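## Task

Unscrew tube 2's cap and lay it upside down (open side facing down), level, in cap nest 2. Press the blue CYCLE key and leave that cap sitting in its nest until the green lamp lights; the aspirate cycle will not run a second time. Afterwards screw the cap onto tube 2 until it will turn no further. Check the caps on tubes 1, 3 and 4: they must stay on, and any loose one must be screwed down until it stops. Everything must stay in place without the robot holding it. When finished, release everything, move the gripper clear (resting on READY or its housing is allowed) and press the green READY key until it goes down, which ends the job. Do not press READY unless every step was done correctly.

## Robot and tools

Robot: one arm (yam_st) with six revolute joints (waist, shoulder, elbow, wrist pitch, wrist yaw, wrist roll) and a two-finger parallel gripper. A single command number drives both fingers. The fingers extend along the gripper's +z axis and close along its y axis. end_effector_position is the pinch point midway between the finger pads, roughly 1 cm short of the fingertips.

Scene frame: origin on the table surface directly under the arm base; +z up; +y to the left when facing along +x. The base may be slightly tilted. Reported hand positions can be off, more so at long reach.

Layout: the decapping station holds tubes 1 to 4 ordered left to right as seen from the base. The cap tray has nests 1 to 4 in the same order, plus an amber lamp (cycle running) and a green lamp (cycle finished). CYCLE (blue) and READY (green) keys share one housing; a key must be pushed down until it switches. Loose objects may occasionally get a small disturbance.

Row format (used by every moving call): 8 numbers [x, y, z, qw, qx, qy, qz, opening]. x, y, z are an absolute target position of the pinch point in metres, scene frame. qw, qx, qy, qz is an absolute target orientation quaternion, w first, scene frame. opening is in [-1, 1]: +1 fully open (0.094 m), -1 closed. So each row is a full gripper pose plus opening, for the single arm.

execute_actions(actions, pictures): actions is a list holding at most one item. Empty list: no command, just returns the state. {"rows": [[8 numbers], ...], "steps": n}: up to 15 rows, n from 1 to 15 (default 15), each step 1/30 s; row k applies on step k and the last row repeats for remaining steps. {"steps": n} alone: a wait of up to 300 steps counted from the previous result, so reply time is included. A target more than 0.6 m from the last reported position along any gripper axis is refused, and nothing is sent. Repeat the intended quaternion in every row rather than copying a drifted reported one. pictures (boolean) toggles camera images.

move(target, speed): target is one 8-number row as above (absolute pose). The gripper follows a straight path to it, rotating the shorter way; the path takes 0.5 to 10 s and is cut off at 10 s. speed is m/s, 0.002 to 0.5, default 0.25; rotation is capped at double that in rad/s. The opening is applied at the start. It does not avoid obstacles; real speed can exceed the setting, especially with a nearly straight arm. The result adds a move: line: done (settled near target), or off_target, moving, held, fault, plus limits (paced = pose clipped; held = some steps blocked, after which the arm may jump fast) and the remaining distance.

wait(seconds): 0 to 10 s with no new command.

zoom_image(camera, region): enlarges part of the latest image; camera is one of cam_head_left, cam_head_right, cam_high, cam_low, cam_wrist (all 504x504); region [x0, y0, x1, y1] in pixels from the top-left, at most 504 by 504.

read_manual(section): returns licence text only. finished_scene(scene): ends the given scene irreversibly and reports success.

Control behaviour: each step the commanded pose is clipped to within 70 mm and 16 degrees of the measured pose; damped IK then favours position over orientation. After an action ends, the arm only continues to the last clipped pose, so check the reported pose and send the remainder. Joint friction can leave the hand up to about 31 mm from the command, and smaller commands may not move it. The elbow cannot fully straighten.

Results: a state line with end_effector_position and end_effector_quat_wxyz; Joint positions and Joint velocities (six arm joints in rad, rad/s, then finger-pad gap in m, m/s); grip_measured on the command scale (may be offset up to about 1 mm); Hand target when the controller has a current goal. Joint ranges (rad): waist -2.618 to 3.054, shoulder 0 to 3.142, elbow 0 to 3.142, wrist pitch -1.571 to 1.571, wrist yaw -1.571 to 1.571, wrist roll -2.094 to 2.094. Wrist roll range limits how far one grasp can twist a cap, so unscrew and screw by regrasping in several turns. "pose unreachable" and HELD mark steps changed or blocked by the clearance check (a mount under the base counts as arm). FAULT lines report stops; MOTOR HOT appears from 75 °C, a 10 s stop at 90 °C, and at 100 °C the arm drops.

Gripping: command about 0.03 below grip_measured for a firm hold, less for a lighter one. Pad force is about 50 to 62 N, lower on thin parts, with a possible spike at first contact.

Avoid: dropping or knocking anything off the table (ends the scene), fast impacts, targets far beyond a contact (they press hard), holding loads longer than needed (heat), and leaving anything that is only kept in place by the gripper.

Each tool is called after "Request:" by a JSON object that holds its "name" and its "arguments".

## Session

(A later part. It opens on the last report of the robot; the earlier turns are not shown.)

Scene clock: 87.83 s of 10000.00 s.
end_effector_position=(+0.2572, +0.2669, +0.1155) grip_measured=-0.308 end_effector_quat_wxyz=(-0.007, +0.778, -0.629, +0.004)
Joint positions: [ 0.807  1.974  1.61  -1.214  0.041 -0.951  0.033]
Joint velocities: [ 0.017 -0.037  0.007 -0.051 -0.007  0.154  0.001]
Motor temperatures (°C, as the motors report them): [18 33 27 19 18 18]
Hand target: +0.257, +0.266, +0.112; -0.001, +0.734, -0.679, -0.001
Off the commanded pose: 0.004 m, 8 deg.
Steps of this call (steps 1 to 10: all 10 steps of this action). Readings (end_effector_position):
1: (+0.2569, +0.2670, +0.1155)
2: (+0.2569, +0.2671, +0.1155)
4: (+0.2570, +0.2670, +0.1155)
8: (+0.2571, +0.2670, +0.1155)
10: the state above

Request:
{"name": "execute_actions", "arguments": {"actions": [{"rows":[[0.257,0.267,0.1155,0,-0.776,0.631,0,-0.35],[0.257,0.267,0.1155,0,-0.776,0.631,0,-0.35],[0.257,0.267,0.1155,0,-0.776,0.631,0,0]],"steps":8}], "pictures": false}}

Request:
{"name": "move", "arguments": {"target": [0.257,0.267,0.16,0,-0.776,0.631,0,0.0], "speed": 0.3}}

Request:
{"name": "move", "arguments": {"target": [0.34,-0.06,0.15,0,0.1822,0.9833,0,-0.05], "speed": 0.5}}

Request:
{"name": "move", "arguments": {"target": [0.349,-0.099,0.05,0,0.1822,0.9833,0,-0.05], "speed": 0.2}}

Scene clock: 89.30 s of 10000.00 s.
end_effector_position=(+0.2565, +0.2661, +0.1155) grip_measured=-0.003 end_effector_quat_wxyz=(-0.004, +0.777, -0.630, +0.004)
Joint positions: [ 0.807  1.974  1.61  -1.218  0.042 -0.948  0.047]
Joint velocities: [ 0.002 -0.012  0.012  0.037  0.007  0.007 -0.   ]
Motor temperatures (°C, as the motors report them): [18 33 27 19 18 18]
Hand target: +0.257, +0.267, +0.115; -0.000, +0.776, -0.631, +0.000
Off the commanded pose: 0.001 m, 1 deg.
Steps of this call (steps 1 to 36: nothing new was sent; steps 37 to 44: all 8 steps of this action). Readings (end_effector_position):
37: (+0.2573, +0.2669, +0.1155)
38: (+0.2572, +0.2669, +0.1155)
40: (+0.2570, +0.2666, +0.1155)
44: the state above

Scene clock: 90.53 s of 10000.00 s.
end_effector_position=(+0.2584, +0.2658, +0.1610) grip_measured=-0.002 end_effector_quat_wxyz=(-0.006, +0.777, -0.630, +0.004)
Joint positions: [ 0.807  1.974  1.791 -1.397  0.042 -0.948  0.047]
Joint velocities: [-0.007  0.007 -0.002 -0.066 -0.037  0.037  0.   ]
Motor temperatures (°C, as the motors report them): [18 33 27 19 18 18]
Hand target: +0.258, +0.268, +0.160; -0.000, +0.776, -0.631, +0.000
Off the commanded pose: 0.002 m, 1 deg.
move: done
camera_calibration (this result's frames):
cam_wrist: T_world_to_cam=[[0.91402, 0.403662, 0.0403181, -0.354885], [0.316128, -0.771029, 0.55279, 0.0648122], [0.254227, -0.492515, -0.832345, 0.295967], [0, 0, 0, 1]] pos_world=[0.228641, 0.338994, 0.224827]

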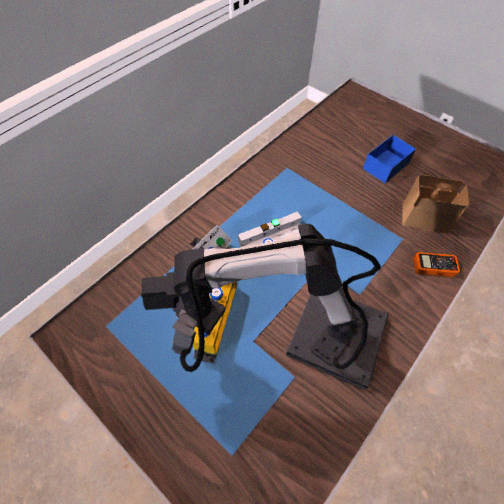

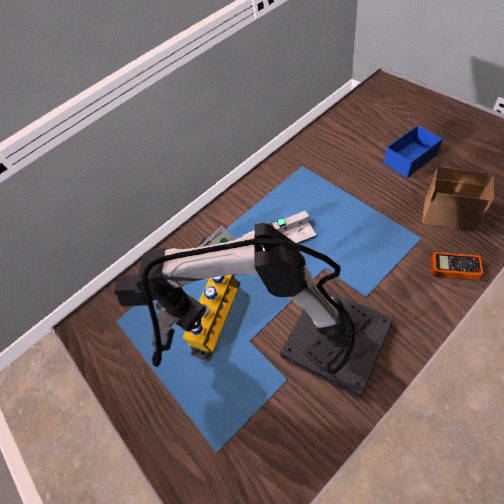

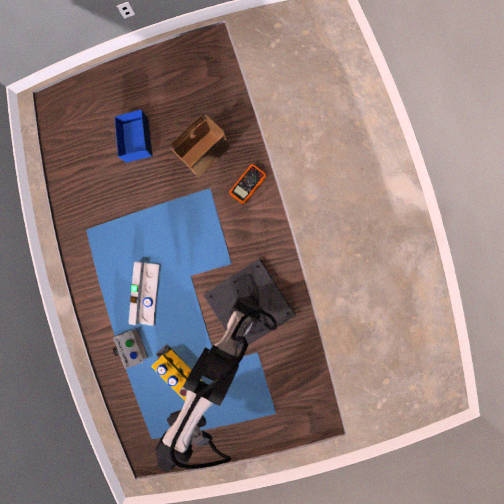

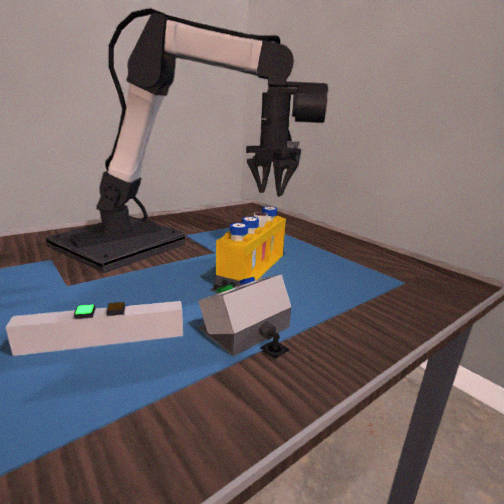

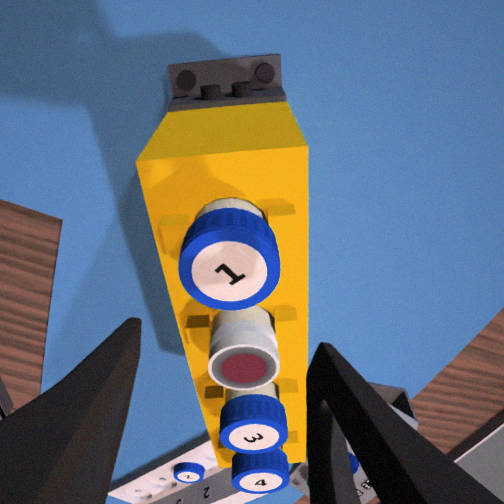

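Scene clock: 93.33 s of 10000.00 s.
end_effector_position=(+0.3406, -0.0603, +0.1500) grip_measured=-0.048 end_effector_quat_wxyz=(-0.001, +0.175, +0.985, +0.002)
Joint positions: [-0.17   1.83   1.608 -1.334  0.033  0.206  0.045]
Joint velocities: [ 0.002  0.012 -0.017 -0.022 -0.007  0.007  0.001]
Motor temperatures (°C, as the motors report them): [18 33 27 19 18 18]
Hand target: +0.345, -0.060, +0.150; +0.000, +0.182, +0.983, +0.005
Off the commanded pose: 0.001 m, 1 deg.
move: done
camera_calibration (this result's frames):
cam_wrist: T_world_to_cam=[[-0.143907, -0.98932, 0.0231689, -0.0189945], [-0.822565, 0.132601, 0.552995, 0.235735], [-0.550161, 0.0605218, -0.832863, 0.412737], [0, 0, 0, 1]] pos_world=[0.418246, -0.07503, 0.213833]

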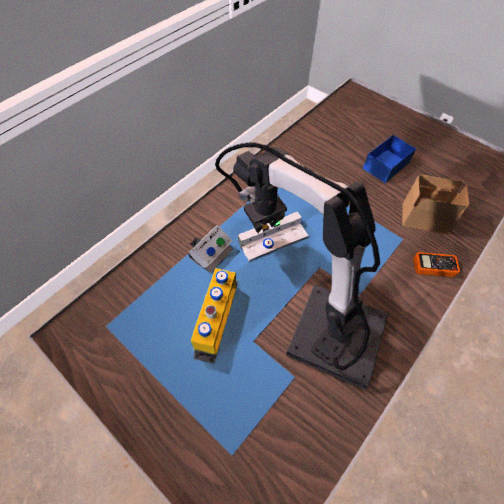

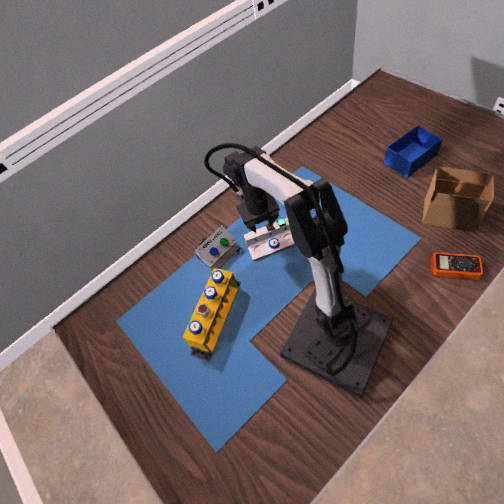

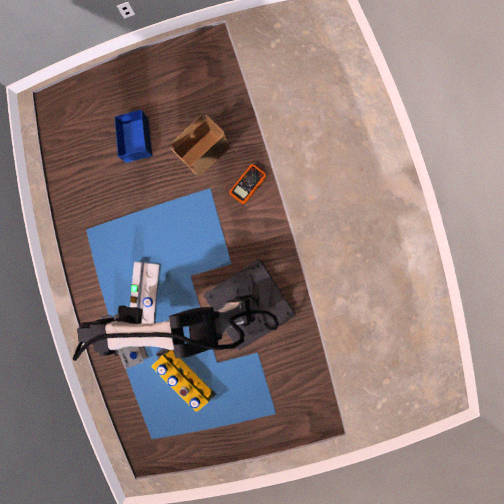

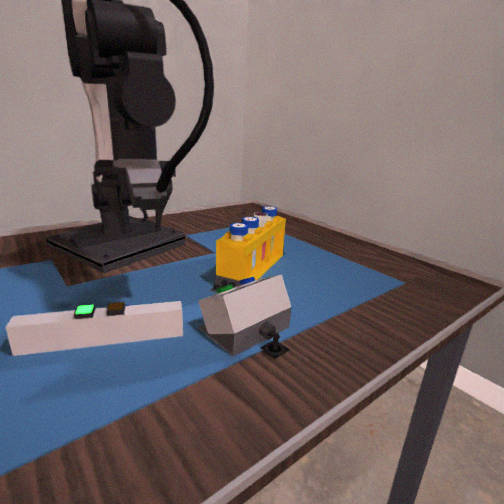

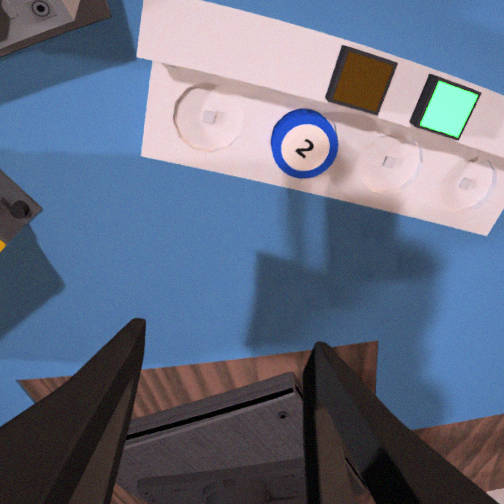

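Scene clock: 94.53 s of 10000.00 s.
end_effector_position=(+0.3475, -0.0969, +0.0538) grip_measured=-0.048 end_effector_quat_wxyz=(-0.001, +0.185, +0.983, +0.001)
Joint positions: [-0.278  1.945  1.379 -0.987  0.033  0.119  0.045]
Joint velocities: [-0.017 -0.022 -0.012  0.022  0.051 -0.022  0.   ]
Motor temperatures (°C, as the motors report them): [18 33 27 19 18 18]
Hand target: +0.348, -0.099, +0.050; +0.000, +0.182, +0.983, +0.001
Off the commanded pose: 0.005 m, 0 deg.
move: done
camera_calibration (this result's frames):
cam_wrist: T_world_to_cam=[[-0.164275, -0.986096, 0.0250681, -0.044748], [-0.819337, 0.150557, 0.55319, 0.30009], [-0.549273, 0.0703359, -0.832678, 0.339212], [0, 0, 0, 1]] pos_world=[0.424843, -0.113165, 0.117569]

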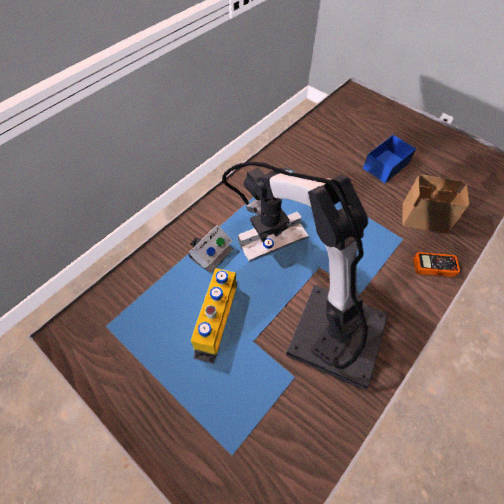

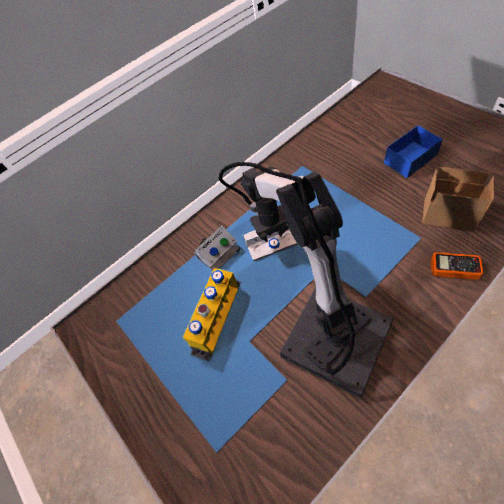

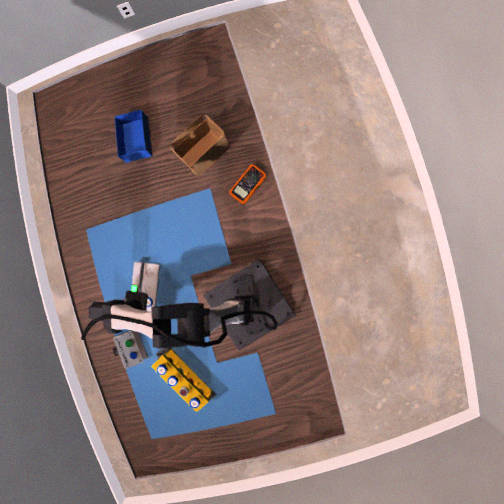

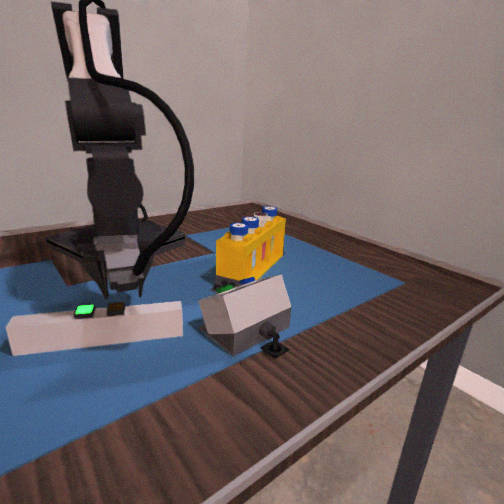

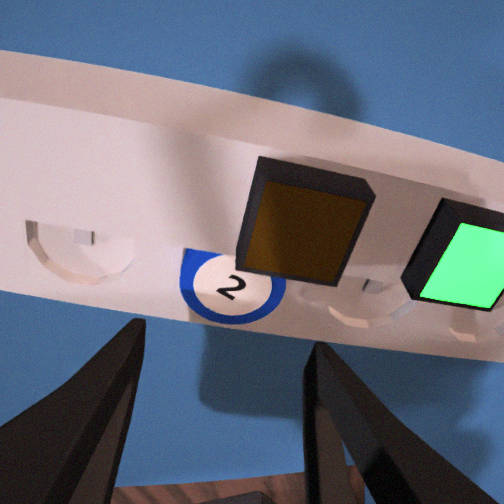

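Request:
{"name": "move", "arguments": {"target": [0.3495,-0.0965,0.013,0,0.1822,0.9833,0,-0.05], "speed": 0.04}}

Scene clock: 96.83 s of 10000.00 s.
end_effector_position=(+0.3506, -0.0965, +0.0202) grip_measured=-0.048 end_effector_quat_wxyz=(+0.004, +0.185, +0.983, +0.001)
Joint positions: [-0.278  1.997  1.311 -0.856  0.033  0.118  0.045]
Joint velocities: [-0.007 -0.002 -0.012  0.007 -0.051  0.066 -0.001]
Motor temperatures (°C, as the motors report them): [18 33 27 19 18 18]
Hand target: +0.349, -0.096, +0.013; -0.000, +0.182, +0.983, +0.000
Off the commanded pose: 0.007 m, 1 deg.
move: done
camera_calibration (this result's frames):
cam_wrist: T_world_to_cam=[[-0.164459, -0.986043, 0.025914, -0.0429505], [-0.824412, 0.15183, 0.545245, 0.323208], [-0.54157, 0.0683067, -0.837876, 0.310099], [0, 0, 0, 1]] pos_world=[0.427333, -0.112606, 0.0847096]

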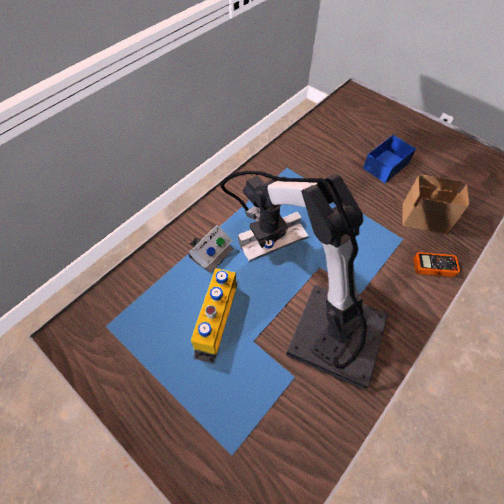

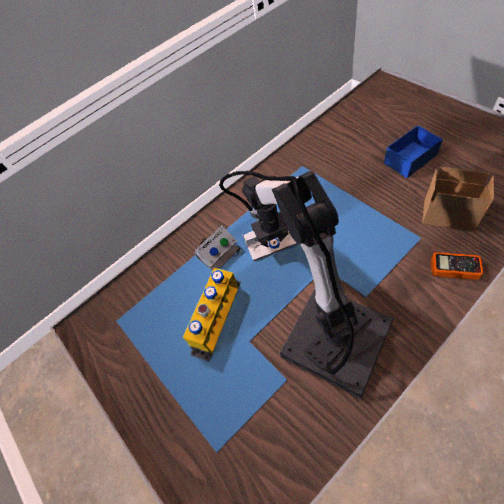

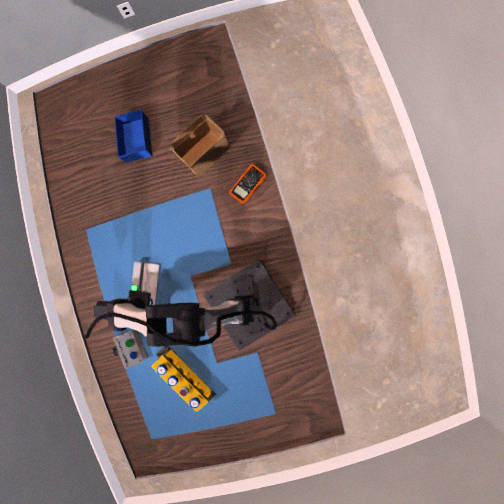

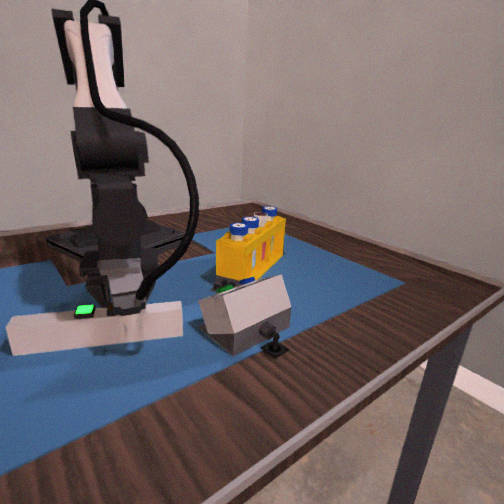

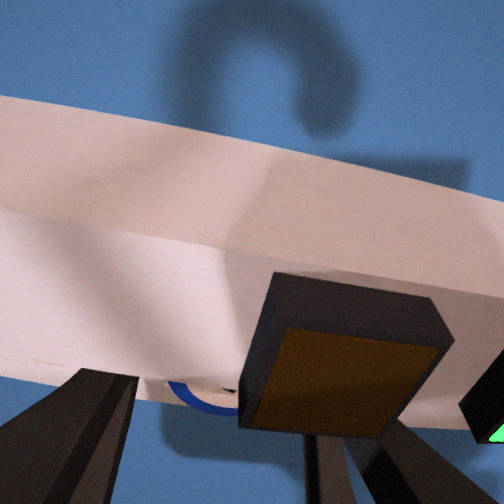

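Request:
{"name": "execute_actions", "arguments": {"actions": [{"rows":[[0.3505,-0.0965,0.020,0,0.1822,0.9833,0,-0.2],[0.3505,-0.0965,0.020,0,0.1822,0.9833,0,-0.26],[0.3505,-0.0965,0.020,0,0.1822,0.9833,0,-0.3],[0.3505,-0.0965,0.020,0,0.1822,0.9833,0,-0.35]],"steps":9}], "pictures": false}}

Request:
{"name": "move", "arguments": {"target": [0.349,-0.096,0.07,0,0.1822,0.9833,0,-0.35], "speed": 0.1}}

Request:
{"name": "move", "arguments": {"target": [0.30,0.04,0.175,0,-0.5,0.866,0,-0.35], "speed": 0.5}}

Request:
{"name": "move", "arguments": {"target": [0.282,0.220,0.165,0,-0.9763,0.2164,0,-0.35], "speed": 0.5}}

Request:
{"name": "move", "arguments": {"target": [0.282,0.220,0.135,0,-0.9763,0.2164,0,-0.35], "speed": 0.05}}

Scene clock: 98.77 s of 10000.00 s.
end_effector_position=(+0.3505, -0.0977, +0.0202) grip_measured=-0.320 end_effector_quat_wxyz=(+0.004, +0.185, +0.983, -0.002)
Joint positions: [-0.278  1.997  1.311 -0.855  0.039  0.118  0.032]
Joint velocities: [-0.017 -0.012  0.002  0.037  0.007  0.051  0.   ]
Motor temperatures (°C, as the motors report them): [18 33 27 19 18 18]
Hand target: +0.351, -0.096, +0.020; +0.000, +0.182, +0.983, +0.000
Off the commanded pose: 0.001 m, 1 deg.
Steps of this call (steps 1 to 49: nothing new was sent; steps 50 to 58: all 9 steps of this action). Readings (end_effector_position):
50: (+0.3509, -0.0966, +0.0202)
51: (+0.3509, -0.0966, +0.0202)
53: (+0.3505, -0.0976, +0.0202)
57: (+0.3505, -0.0977, +0.0202)
58: the state above

Scene clock: 100.07 s of 10000.00 s.
end_effector_position=(+0.3460, -0.0983, +0.0610) grip_measured=-0.320 end_effector_quat_wxyz=(-0.009, +0.185, +0.983, -0.002)
Joint positions: [-0.278  1.946  1.411 -1.033  0.041  0.118  0.032]
Joint velocities: [ 0.007  0.007  0.022 -0.037 -0.007 -0.007 -0.001]
Motor temperatures (°C, as the motors report them): [18 33 27 19 18 18]
Hand target: +0.350, -0.096, +0.070; -0.000, +0.182, +0.983, -0.000
Off the commanded pose: 0.010 m, 1 deg.
move: done
camera_calibration (this result's frames):
cam_wrist: T_world_to_cam=[[-0.163138, -0.98611, 0.0312003, -0.0472818], [-0.809465, 0.15186, 0.567191, 0.290921], [-0.564051, 0.0672747, -0.822995, 0.348638], [0, 0, 0, 1]] pos_world=[0.424427, -0.114259, 0.123395]

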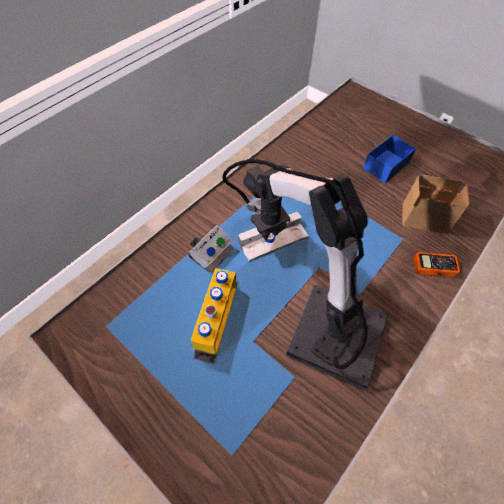

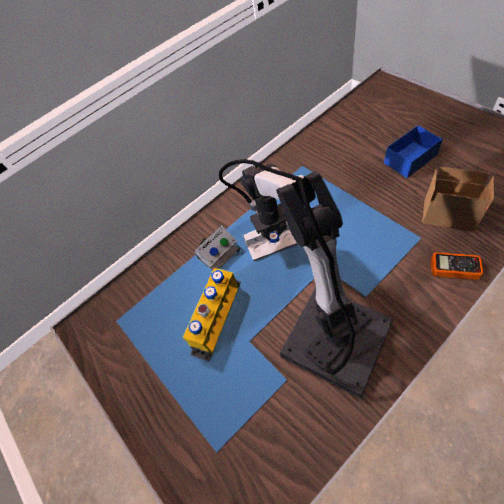

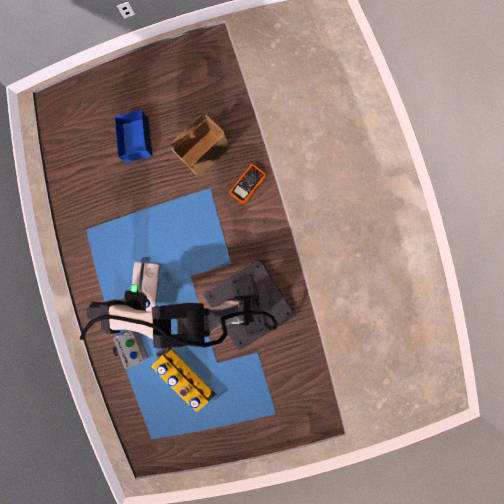

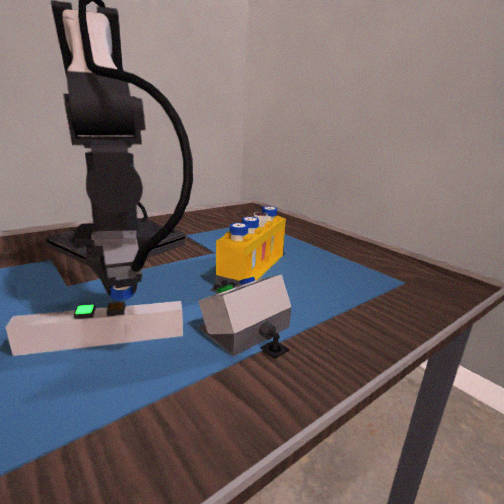

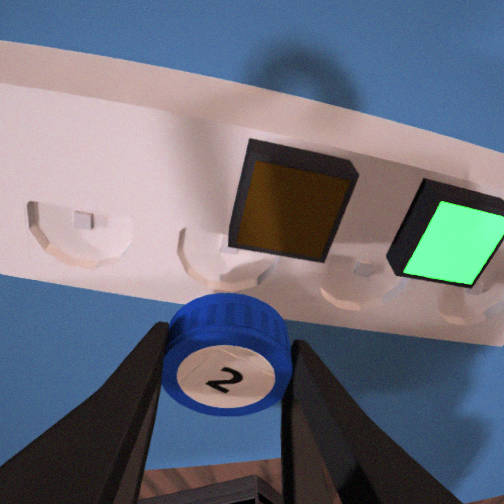

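Scene clock: 102.17 s of 10000.00 s.
end_effector_position=(+0.2995, +0.0387, +0.1667) grip_measured=-0.320 end_effector_quat_wxyz=(-0.012, -0.493, +0.870, +0.003)
Joint positions: [ 0.147  1.699  1.5   -1.391  0.043 -0.858  0.032]
Joint velocities: [-0.022  0.002 -0.007  0.037  0.022  0.037  0.001]
Motor temperatures (°C, as the motors report them): [18 34 27 19 18 18]
Hand target: +0.300, +0.040, +0.176; -0.002, -0.500, +0.866, -0.001
Off the commanded pose: 0.008 m, 2 deg.
move: done
camera_calibration (this result's frames):
cam_wrist: T_world_to_cam=[[0.945191, -0.326445, 0.0068937, -0.276517], [-0.273351, -0.779563, 0.563526, 0.0486663], [-0.178586, -0.534524, -0.82607, 0.308576], [0, 0, 0, 1]] pos_world=[0.329772, 0.112612, 0.229387]

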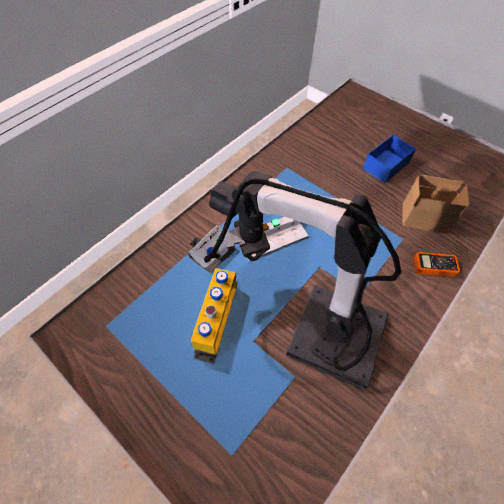

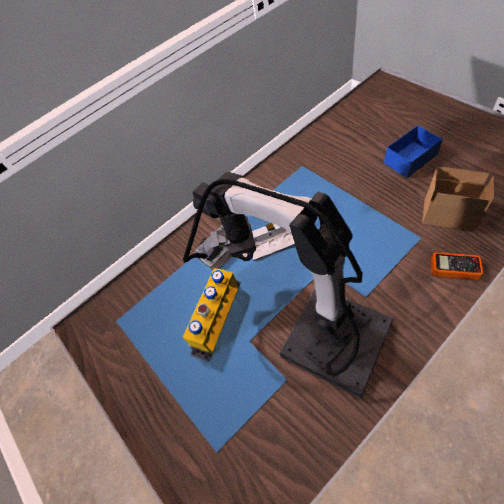

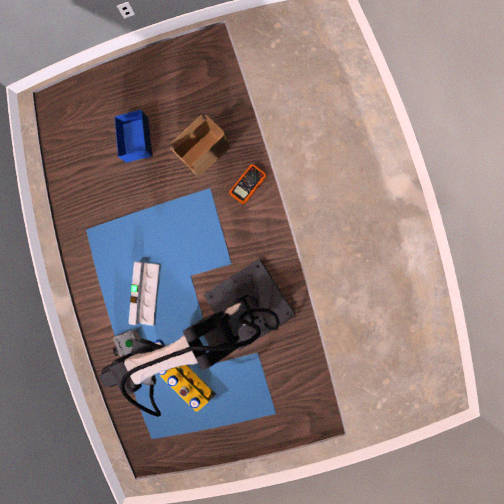

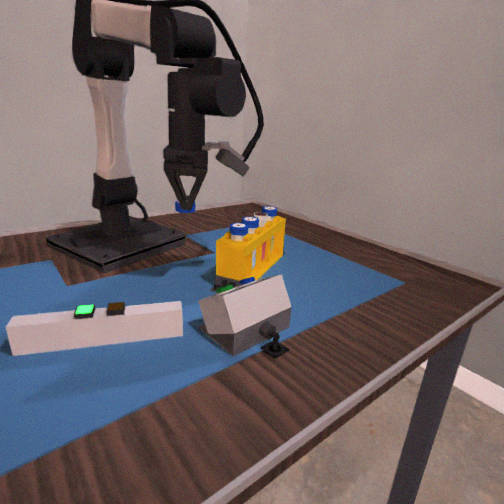

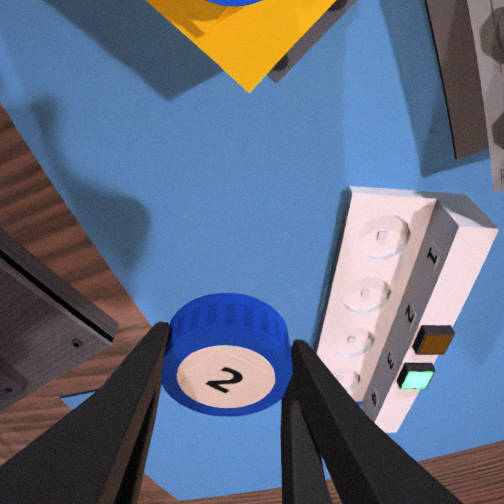

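Scene clock: 104.53 s of 10000.00 s.
end_effector_position=(+0.2797, +0.2181, +0.1643) grip_measured=-0.320 end_effector_quat_wxyz=(+0.000, +0.974, -0.225, +0.005)
Joint positions: [ 0.674  1.907  1.72  -1.394  0.045 -1.99   0.032]
Joint velocities: [ 0.002 -0.007  0.007 -0.022  0.022 -0.007 -0.001]
Motor temperatures (°C, as the motors report them): [18 33 28 19 18 18]
Hand target: +0.279, +0.220, +0.164; +0.003, +0.976, -0.216, +0.000
Off the commanded pose: 0.003 m, 1 deg.
move: done
camera_calibration (this result's frames):
cam_wrist: T_world_to_cam=[[0.242968, 0.96966, 0.026956, -0.288743], [0.799716, -0.215958, 0.560194, -0.238093], [0.549018, -0.114552, -0.827923, 0.104152], [0, 0, 0, 1]] pos_world=[0.203381, 0.240495, 0.227391]

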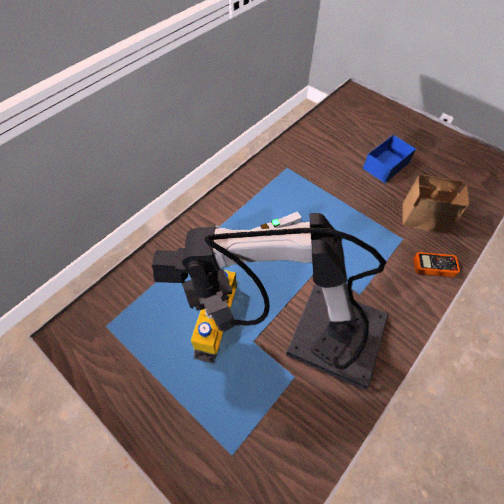

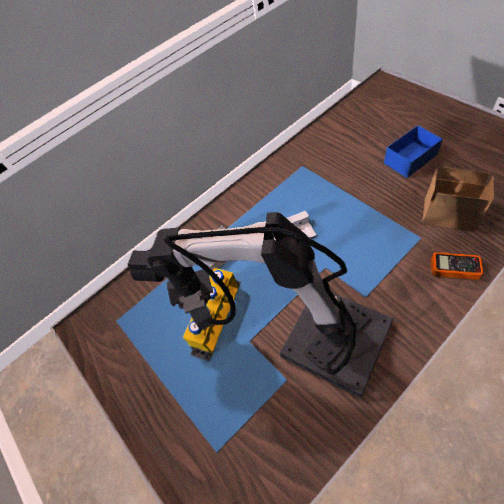

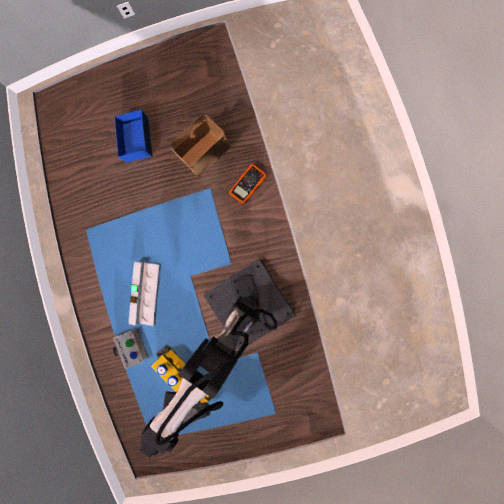

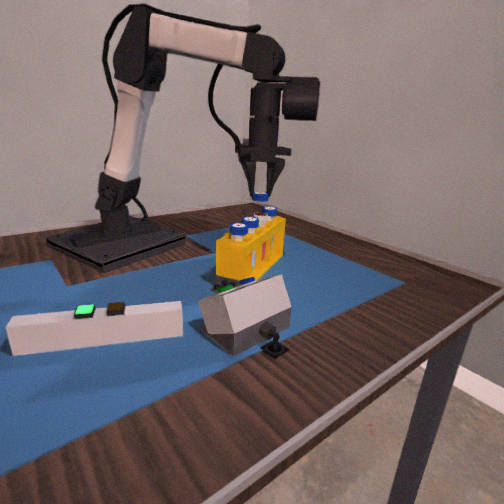

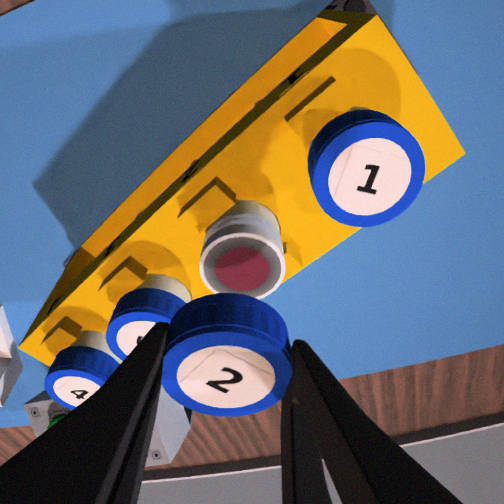

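Scene clock: 105.57 s of 10000.00 s.
end_effector_position=(+0.2810, +0.2202, +0.1432) grip_measured=-0.320 end_effector_quat_wxyz=(-0.003, +0.976, -0.219, +0.007)
Joint positions: [ 0.674  1.907  1.636 -1.302  0.045 -2.003  0.032]
Joint velocities: [ 0.002  0.002  0.002  0.022  0.066  0.037 -0.001]
Motor temperatures (°C, as the motors report them): [18 33 27 19 18 18]
Hand target: +0.281, +0.220, +0.135; -0.000, +0.976, -0.217, -0.000
Off the commanded pose: 0.008 m, 1 deg.
move: done
camera_calibration (this result's frames):
cam_wrist: T_world_to_cam=[[0.230841, 0.972444, 0.0326368, -0.288558], [0.799215, -0.208637, 0.563672, -0.228809], [0.554949, -0.104035, -0.825354, 0.081844], [0, 0, 0, 1]] pos_world=[0.204059, 0.241383, 0.205941]

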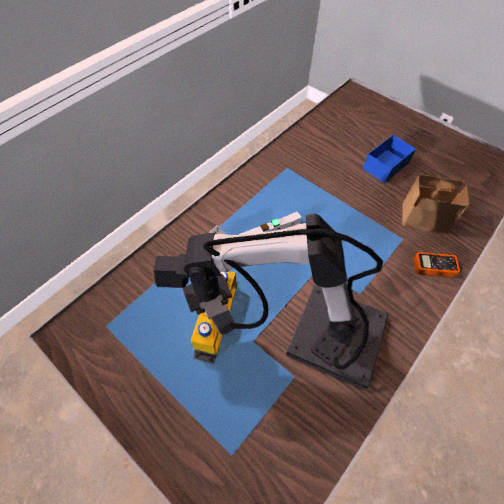

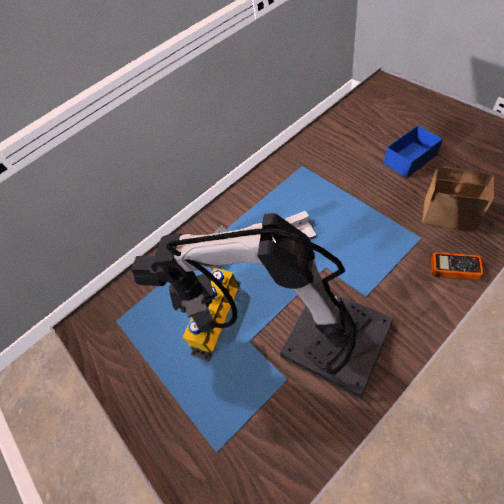

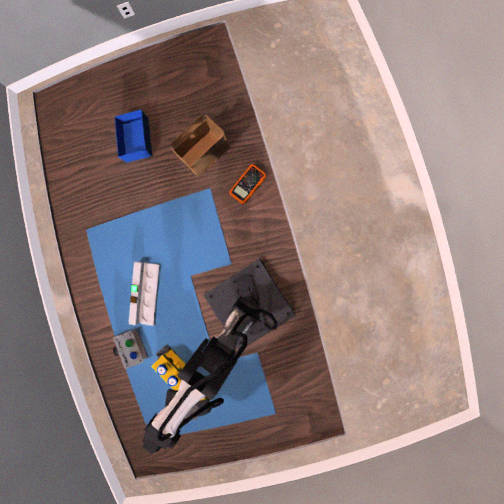

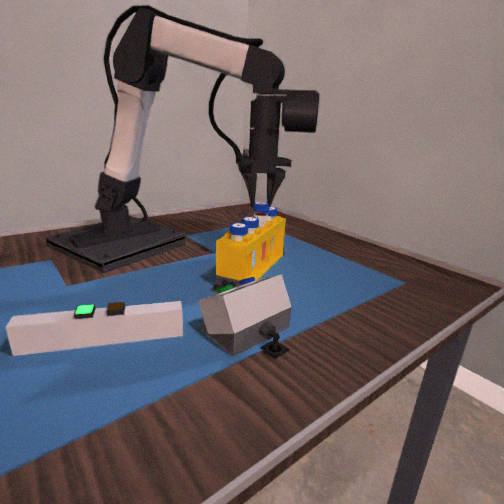

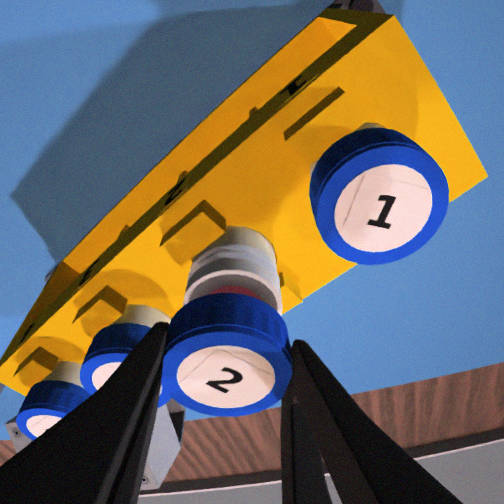

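Request:
{"name": "move", "arguments": {"target": [0.2785,0.2215,0.115,0,-0.9763,0.2164,0,-0.35], "speed": 0.02}}

Scene clock: 108.07 s of 10000.00 s.
end_effector_position=(+0.2798, +0.2199, +0.1305) grip_measured=-0.320 end_effector_quat_wxyz=(-0.004, +0.976, -0.219, +0.008)
Joint positions: [ 0.674  1.903  1.58  -1.249  0.045 -2.003  0.032]
Joint velocities: [ 0.002  0.017 -0.007  0.007  0.066  0.037 -0.002]
Motor temperatures (°C, as the motors report them): [18 33 27 19 18 18]
Hand target: +0.278, +0.221, +0.115; +0.001, +0.976, -0.216, -0.001
Off the commanded pose: 0.016 m, 1 deg.
move: off_target
camera_calibration (this result's frames):
cam_wrist: T_world_to_cam=[[0.230493, 0.972466, 0.0343873, -0.287703], [0.798595, -0.209237, 0.564327, -0.220526], [0.555984, -0.102612, -0.824835, 0.0713171], [0, 0, 0, 1]] pos_world=[0.202773, 0.240957, 0.193167]

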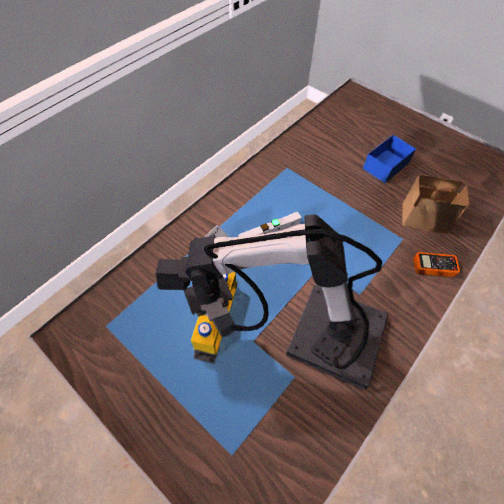

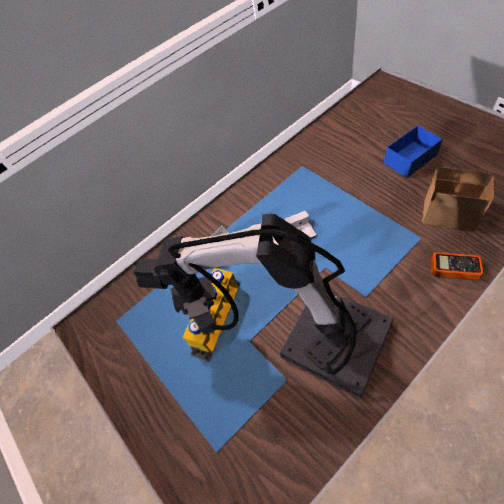

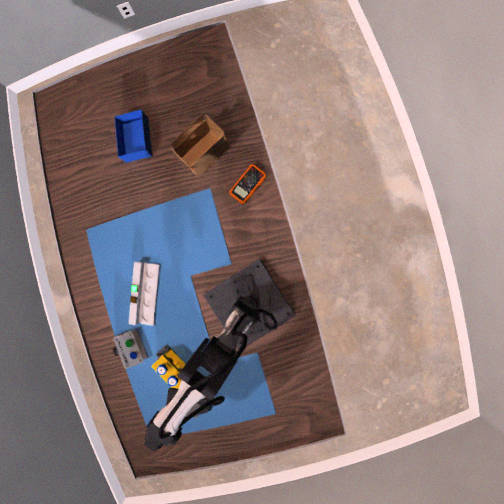

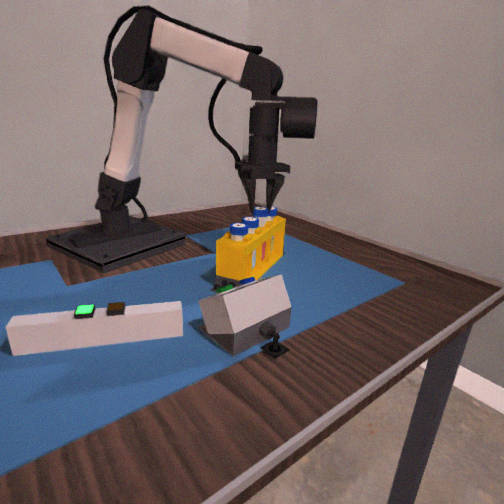

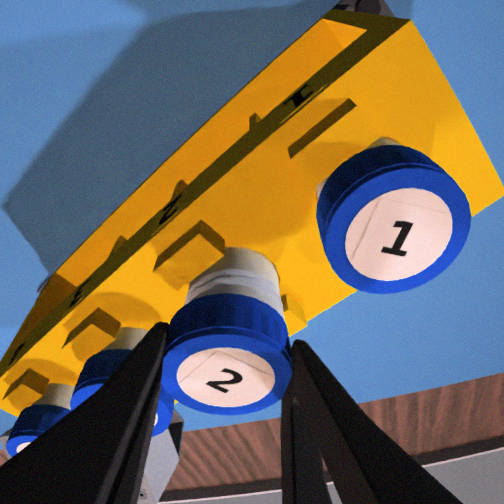

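Caught on rim; tube is to +y. Slide.

Request:
{"name": "move", "arguments": {"target": [0.2775,0.226,0.120,0,-0.9763,0.2164,0,-0.35], "speed": 0.01}}

Scene clock: 110.13 s of 10000.00 s.
end_effector_position=(+0.2796, +0.2201, +0.1312) grip_measured=-0.320 end_effector_quat_wxyz=(-0.004, +0.976, -0.218, +0.009)
Joint positions: [ 0.675  1.901  1.58  -1.249  0.045 -2.003  0.032]
Joint velocities: [-0.002 -0.017 -0.002 -0.022 -0.095 -0.051  0.001]
Motor temperatures (°C, as the motors report them): [18 33 27 19 18 18]
Hand target: +0.277, +0.225, +0.120; +0.000, +0.976, -0.217, +0.000
Off the commanded pose: 0.013 m, 1 deg.
move: off_target
camera_calibration (this result's frames):
cam_wrist: T_world_to_cam=[[0.229398, 0.972666, 0.0360169, -0.287896], [0.797663, -0.209072, 0.565706, -0.220732], [0.557773, -0.101042, -0.82382, 0.0711127], [0, 0, 0, 1]] pos_world=[0.202448, 0.241064, 0.193823]

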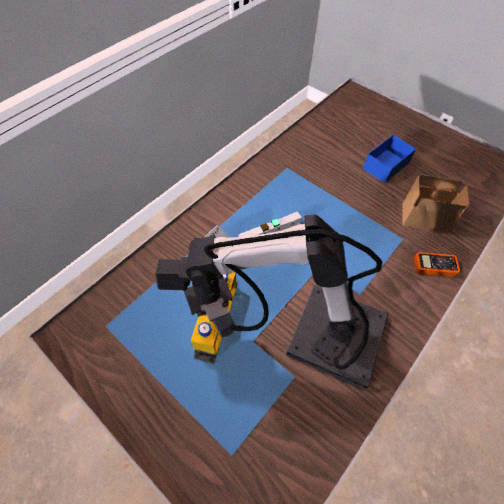

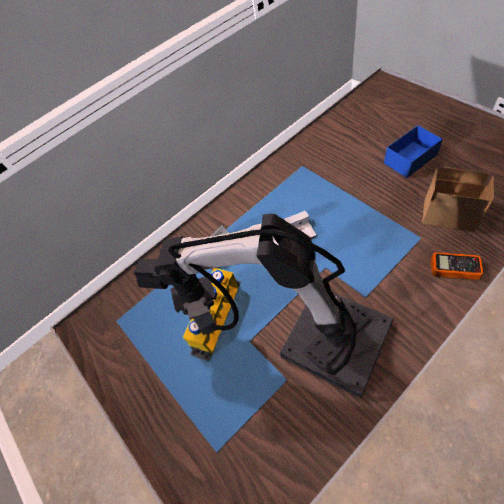

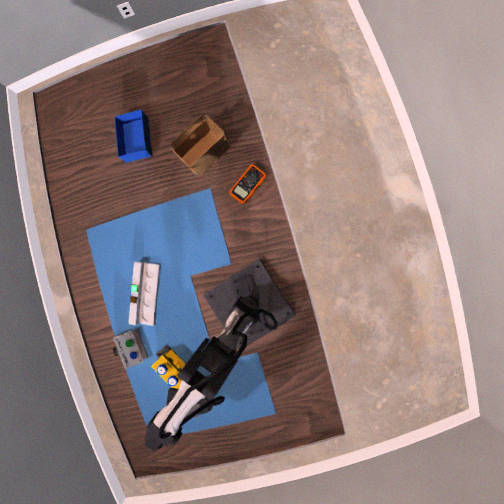

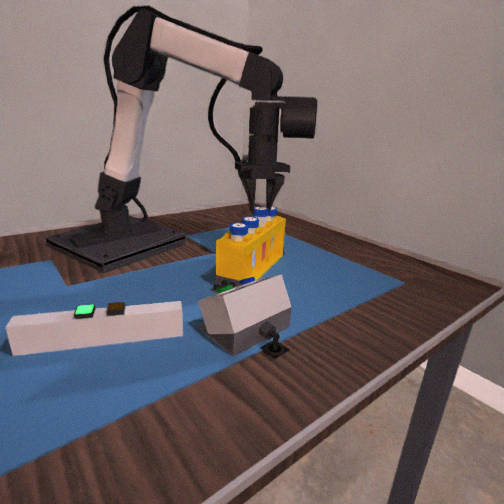

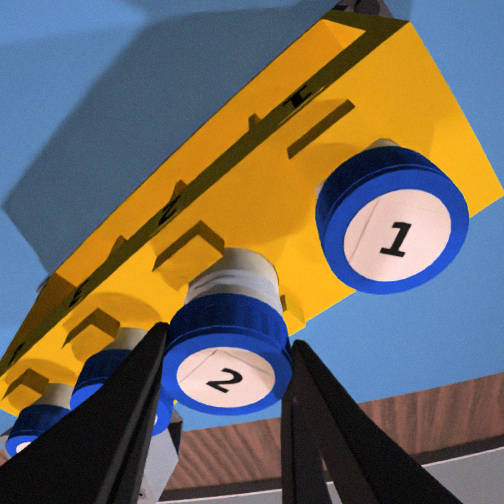

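Request:
{"name": "execute_actions", "arguments": {"actions": [{"rows":[[0.283,0.224,0.120,0,-0.9763,0.2164,0,-0.35]],"steps":12}], "pictures": false}}

Scene clock: 111.00 s of 10000.00 s.
end_effector_position=(+0.2796, +0.2201, +0.1312) grip_measured=-0.320 end_effector_quat_wxyz=(-0.004, +0.976, -0.218, +0.009)
Joint positions: [ 0.675  1.901  1.58  -1.249  0.045 -2.003  0.032]
Joint velocities: [-0.012  0.002 -0.007 -0.051 -0.022  0.081  0.   ]
Motor temperatures (°C, as the motors report them): [18 33 27 19 18 18]
Hand target: +0.282, +0.224, +0.120; -0.000, +0.976, -0.217, +0.000
Off the commanded pose: 0.012 m, 1 deg.
Steps of this call (steps 1 to 14: nothing new was sent; steps 15 to 26: all 12 steps of this action). Readings (end_effector_position):
15: (+0.2796, +0.2201, +0.1312)
16: (+0.2796, +0.2201, +0.1312)
18: (+0.2796, +0.2201, +0.1312)
22: (+0.2796, +0.2201, +0.1312)
26: the state above

Request:
{"name": "execute_actions", "arguments": {"actions": [{"rows":[[0.286,0.227,0.118,0,-0.9763,0.2164,0,-0.35]],"steps":12}], "pictures": false}}

Scene clock: 113.27 s of 10000.00 s.
end_effector_position=(+0.2800, +0.2221, +0.1238) grip_measured=-0.320 end_effector_quat_wxyz=(+0.004, +0.976, -0.218, -0.001)
Joint positions: [ 0.675  1.932  1.593 -1.254  0.04  -2.003  0.032]
Joint velocities: [ 0.012  0.002 -0.007  0.022  0.007  0.007 -0.001]
Motor temperatures (°C, as the motors report them): [18 33 27 19 18 18]
Hand target: +0.286, +0.227, +0.118; +0.000, +0.976, -0.216, -0.000
Off the commanded pose: 0.010 m, 0 deg.
Steps of this call (steps 1 to 56: nothing new was sent; steps 57 to 68: all 12 steps of this action). Readings (end_effector_position):
57: (+0.2800, +0.2206, +0.1311)
58: (+0.2805, +0.2211, +0.1307)
60: (+0.2801, +0.2217, +0.1283)
64: (+0.2800, +0.2221, +0.1238)
68: the state above


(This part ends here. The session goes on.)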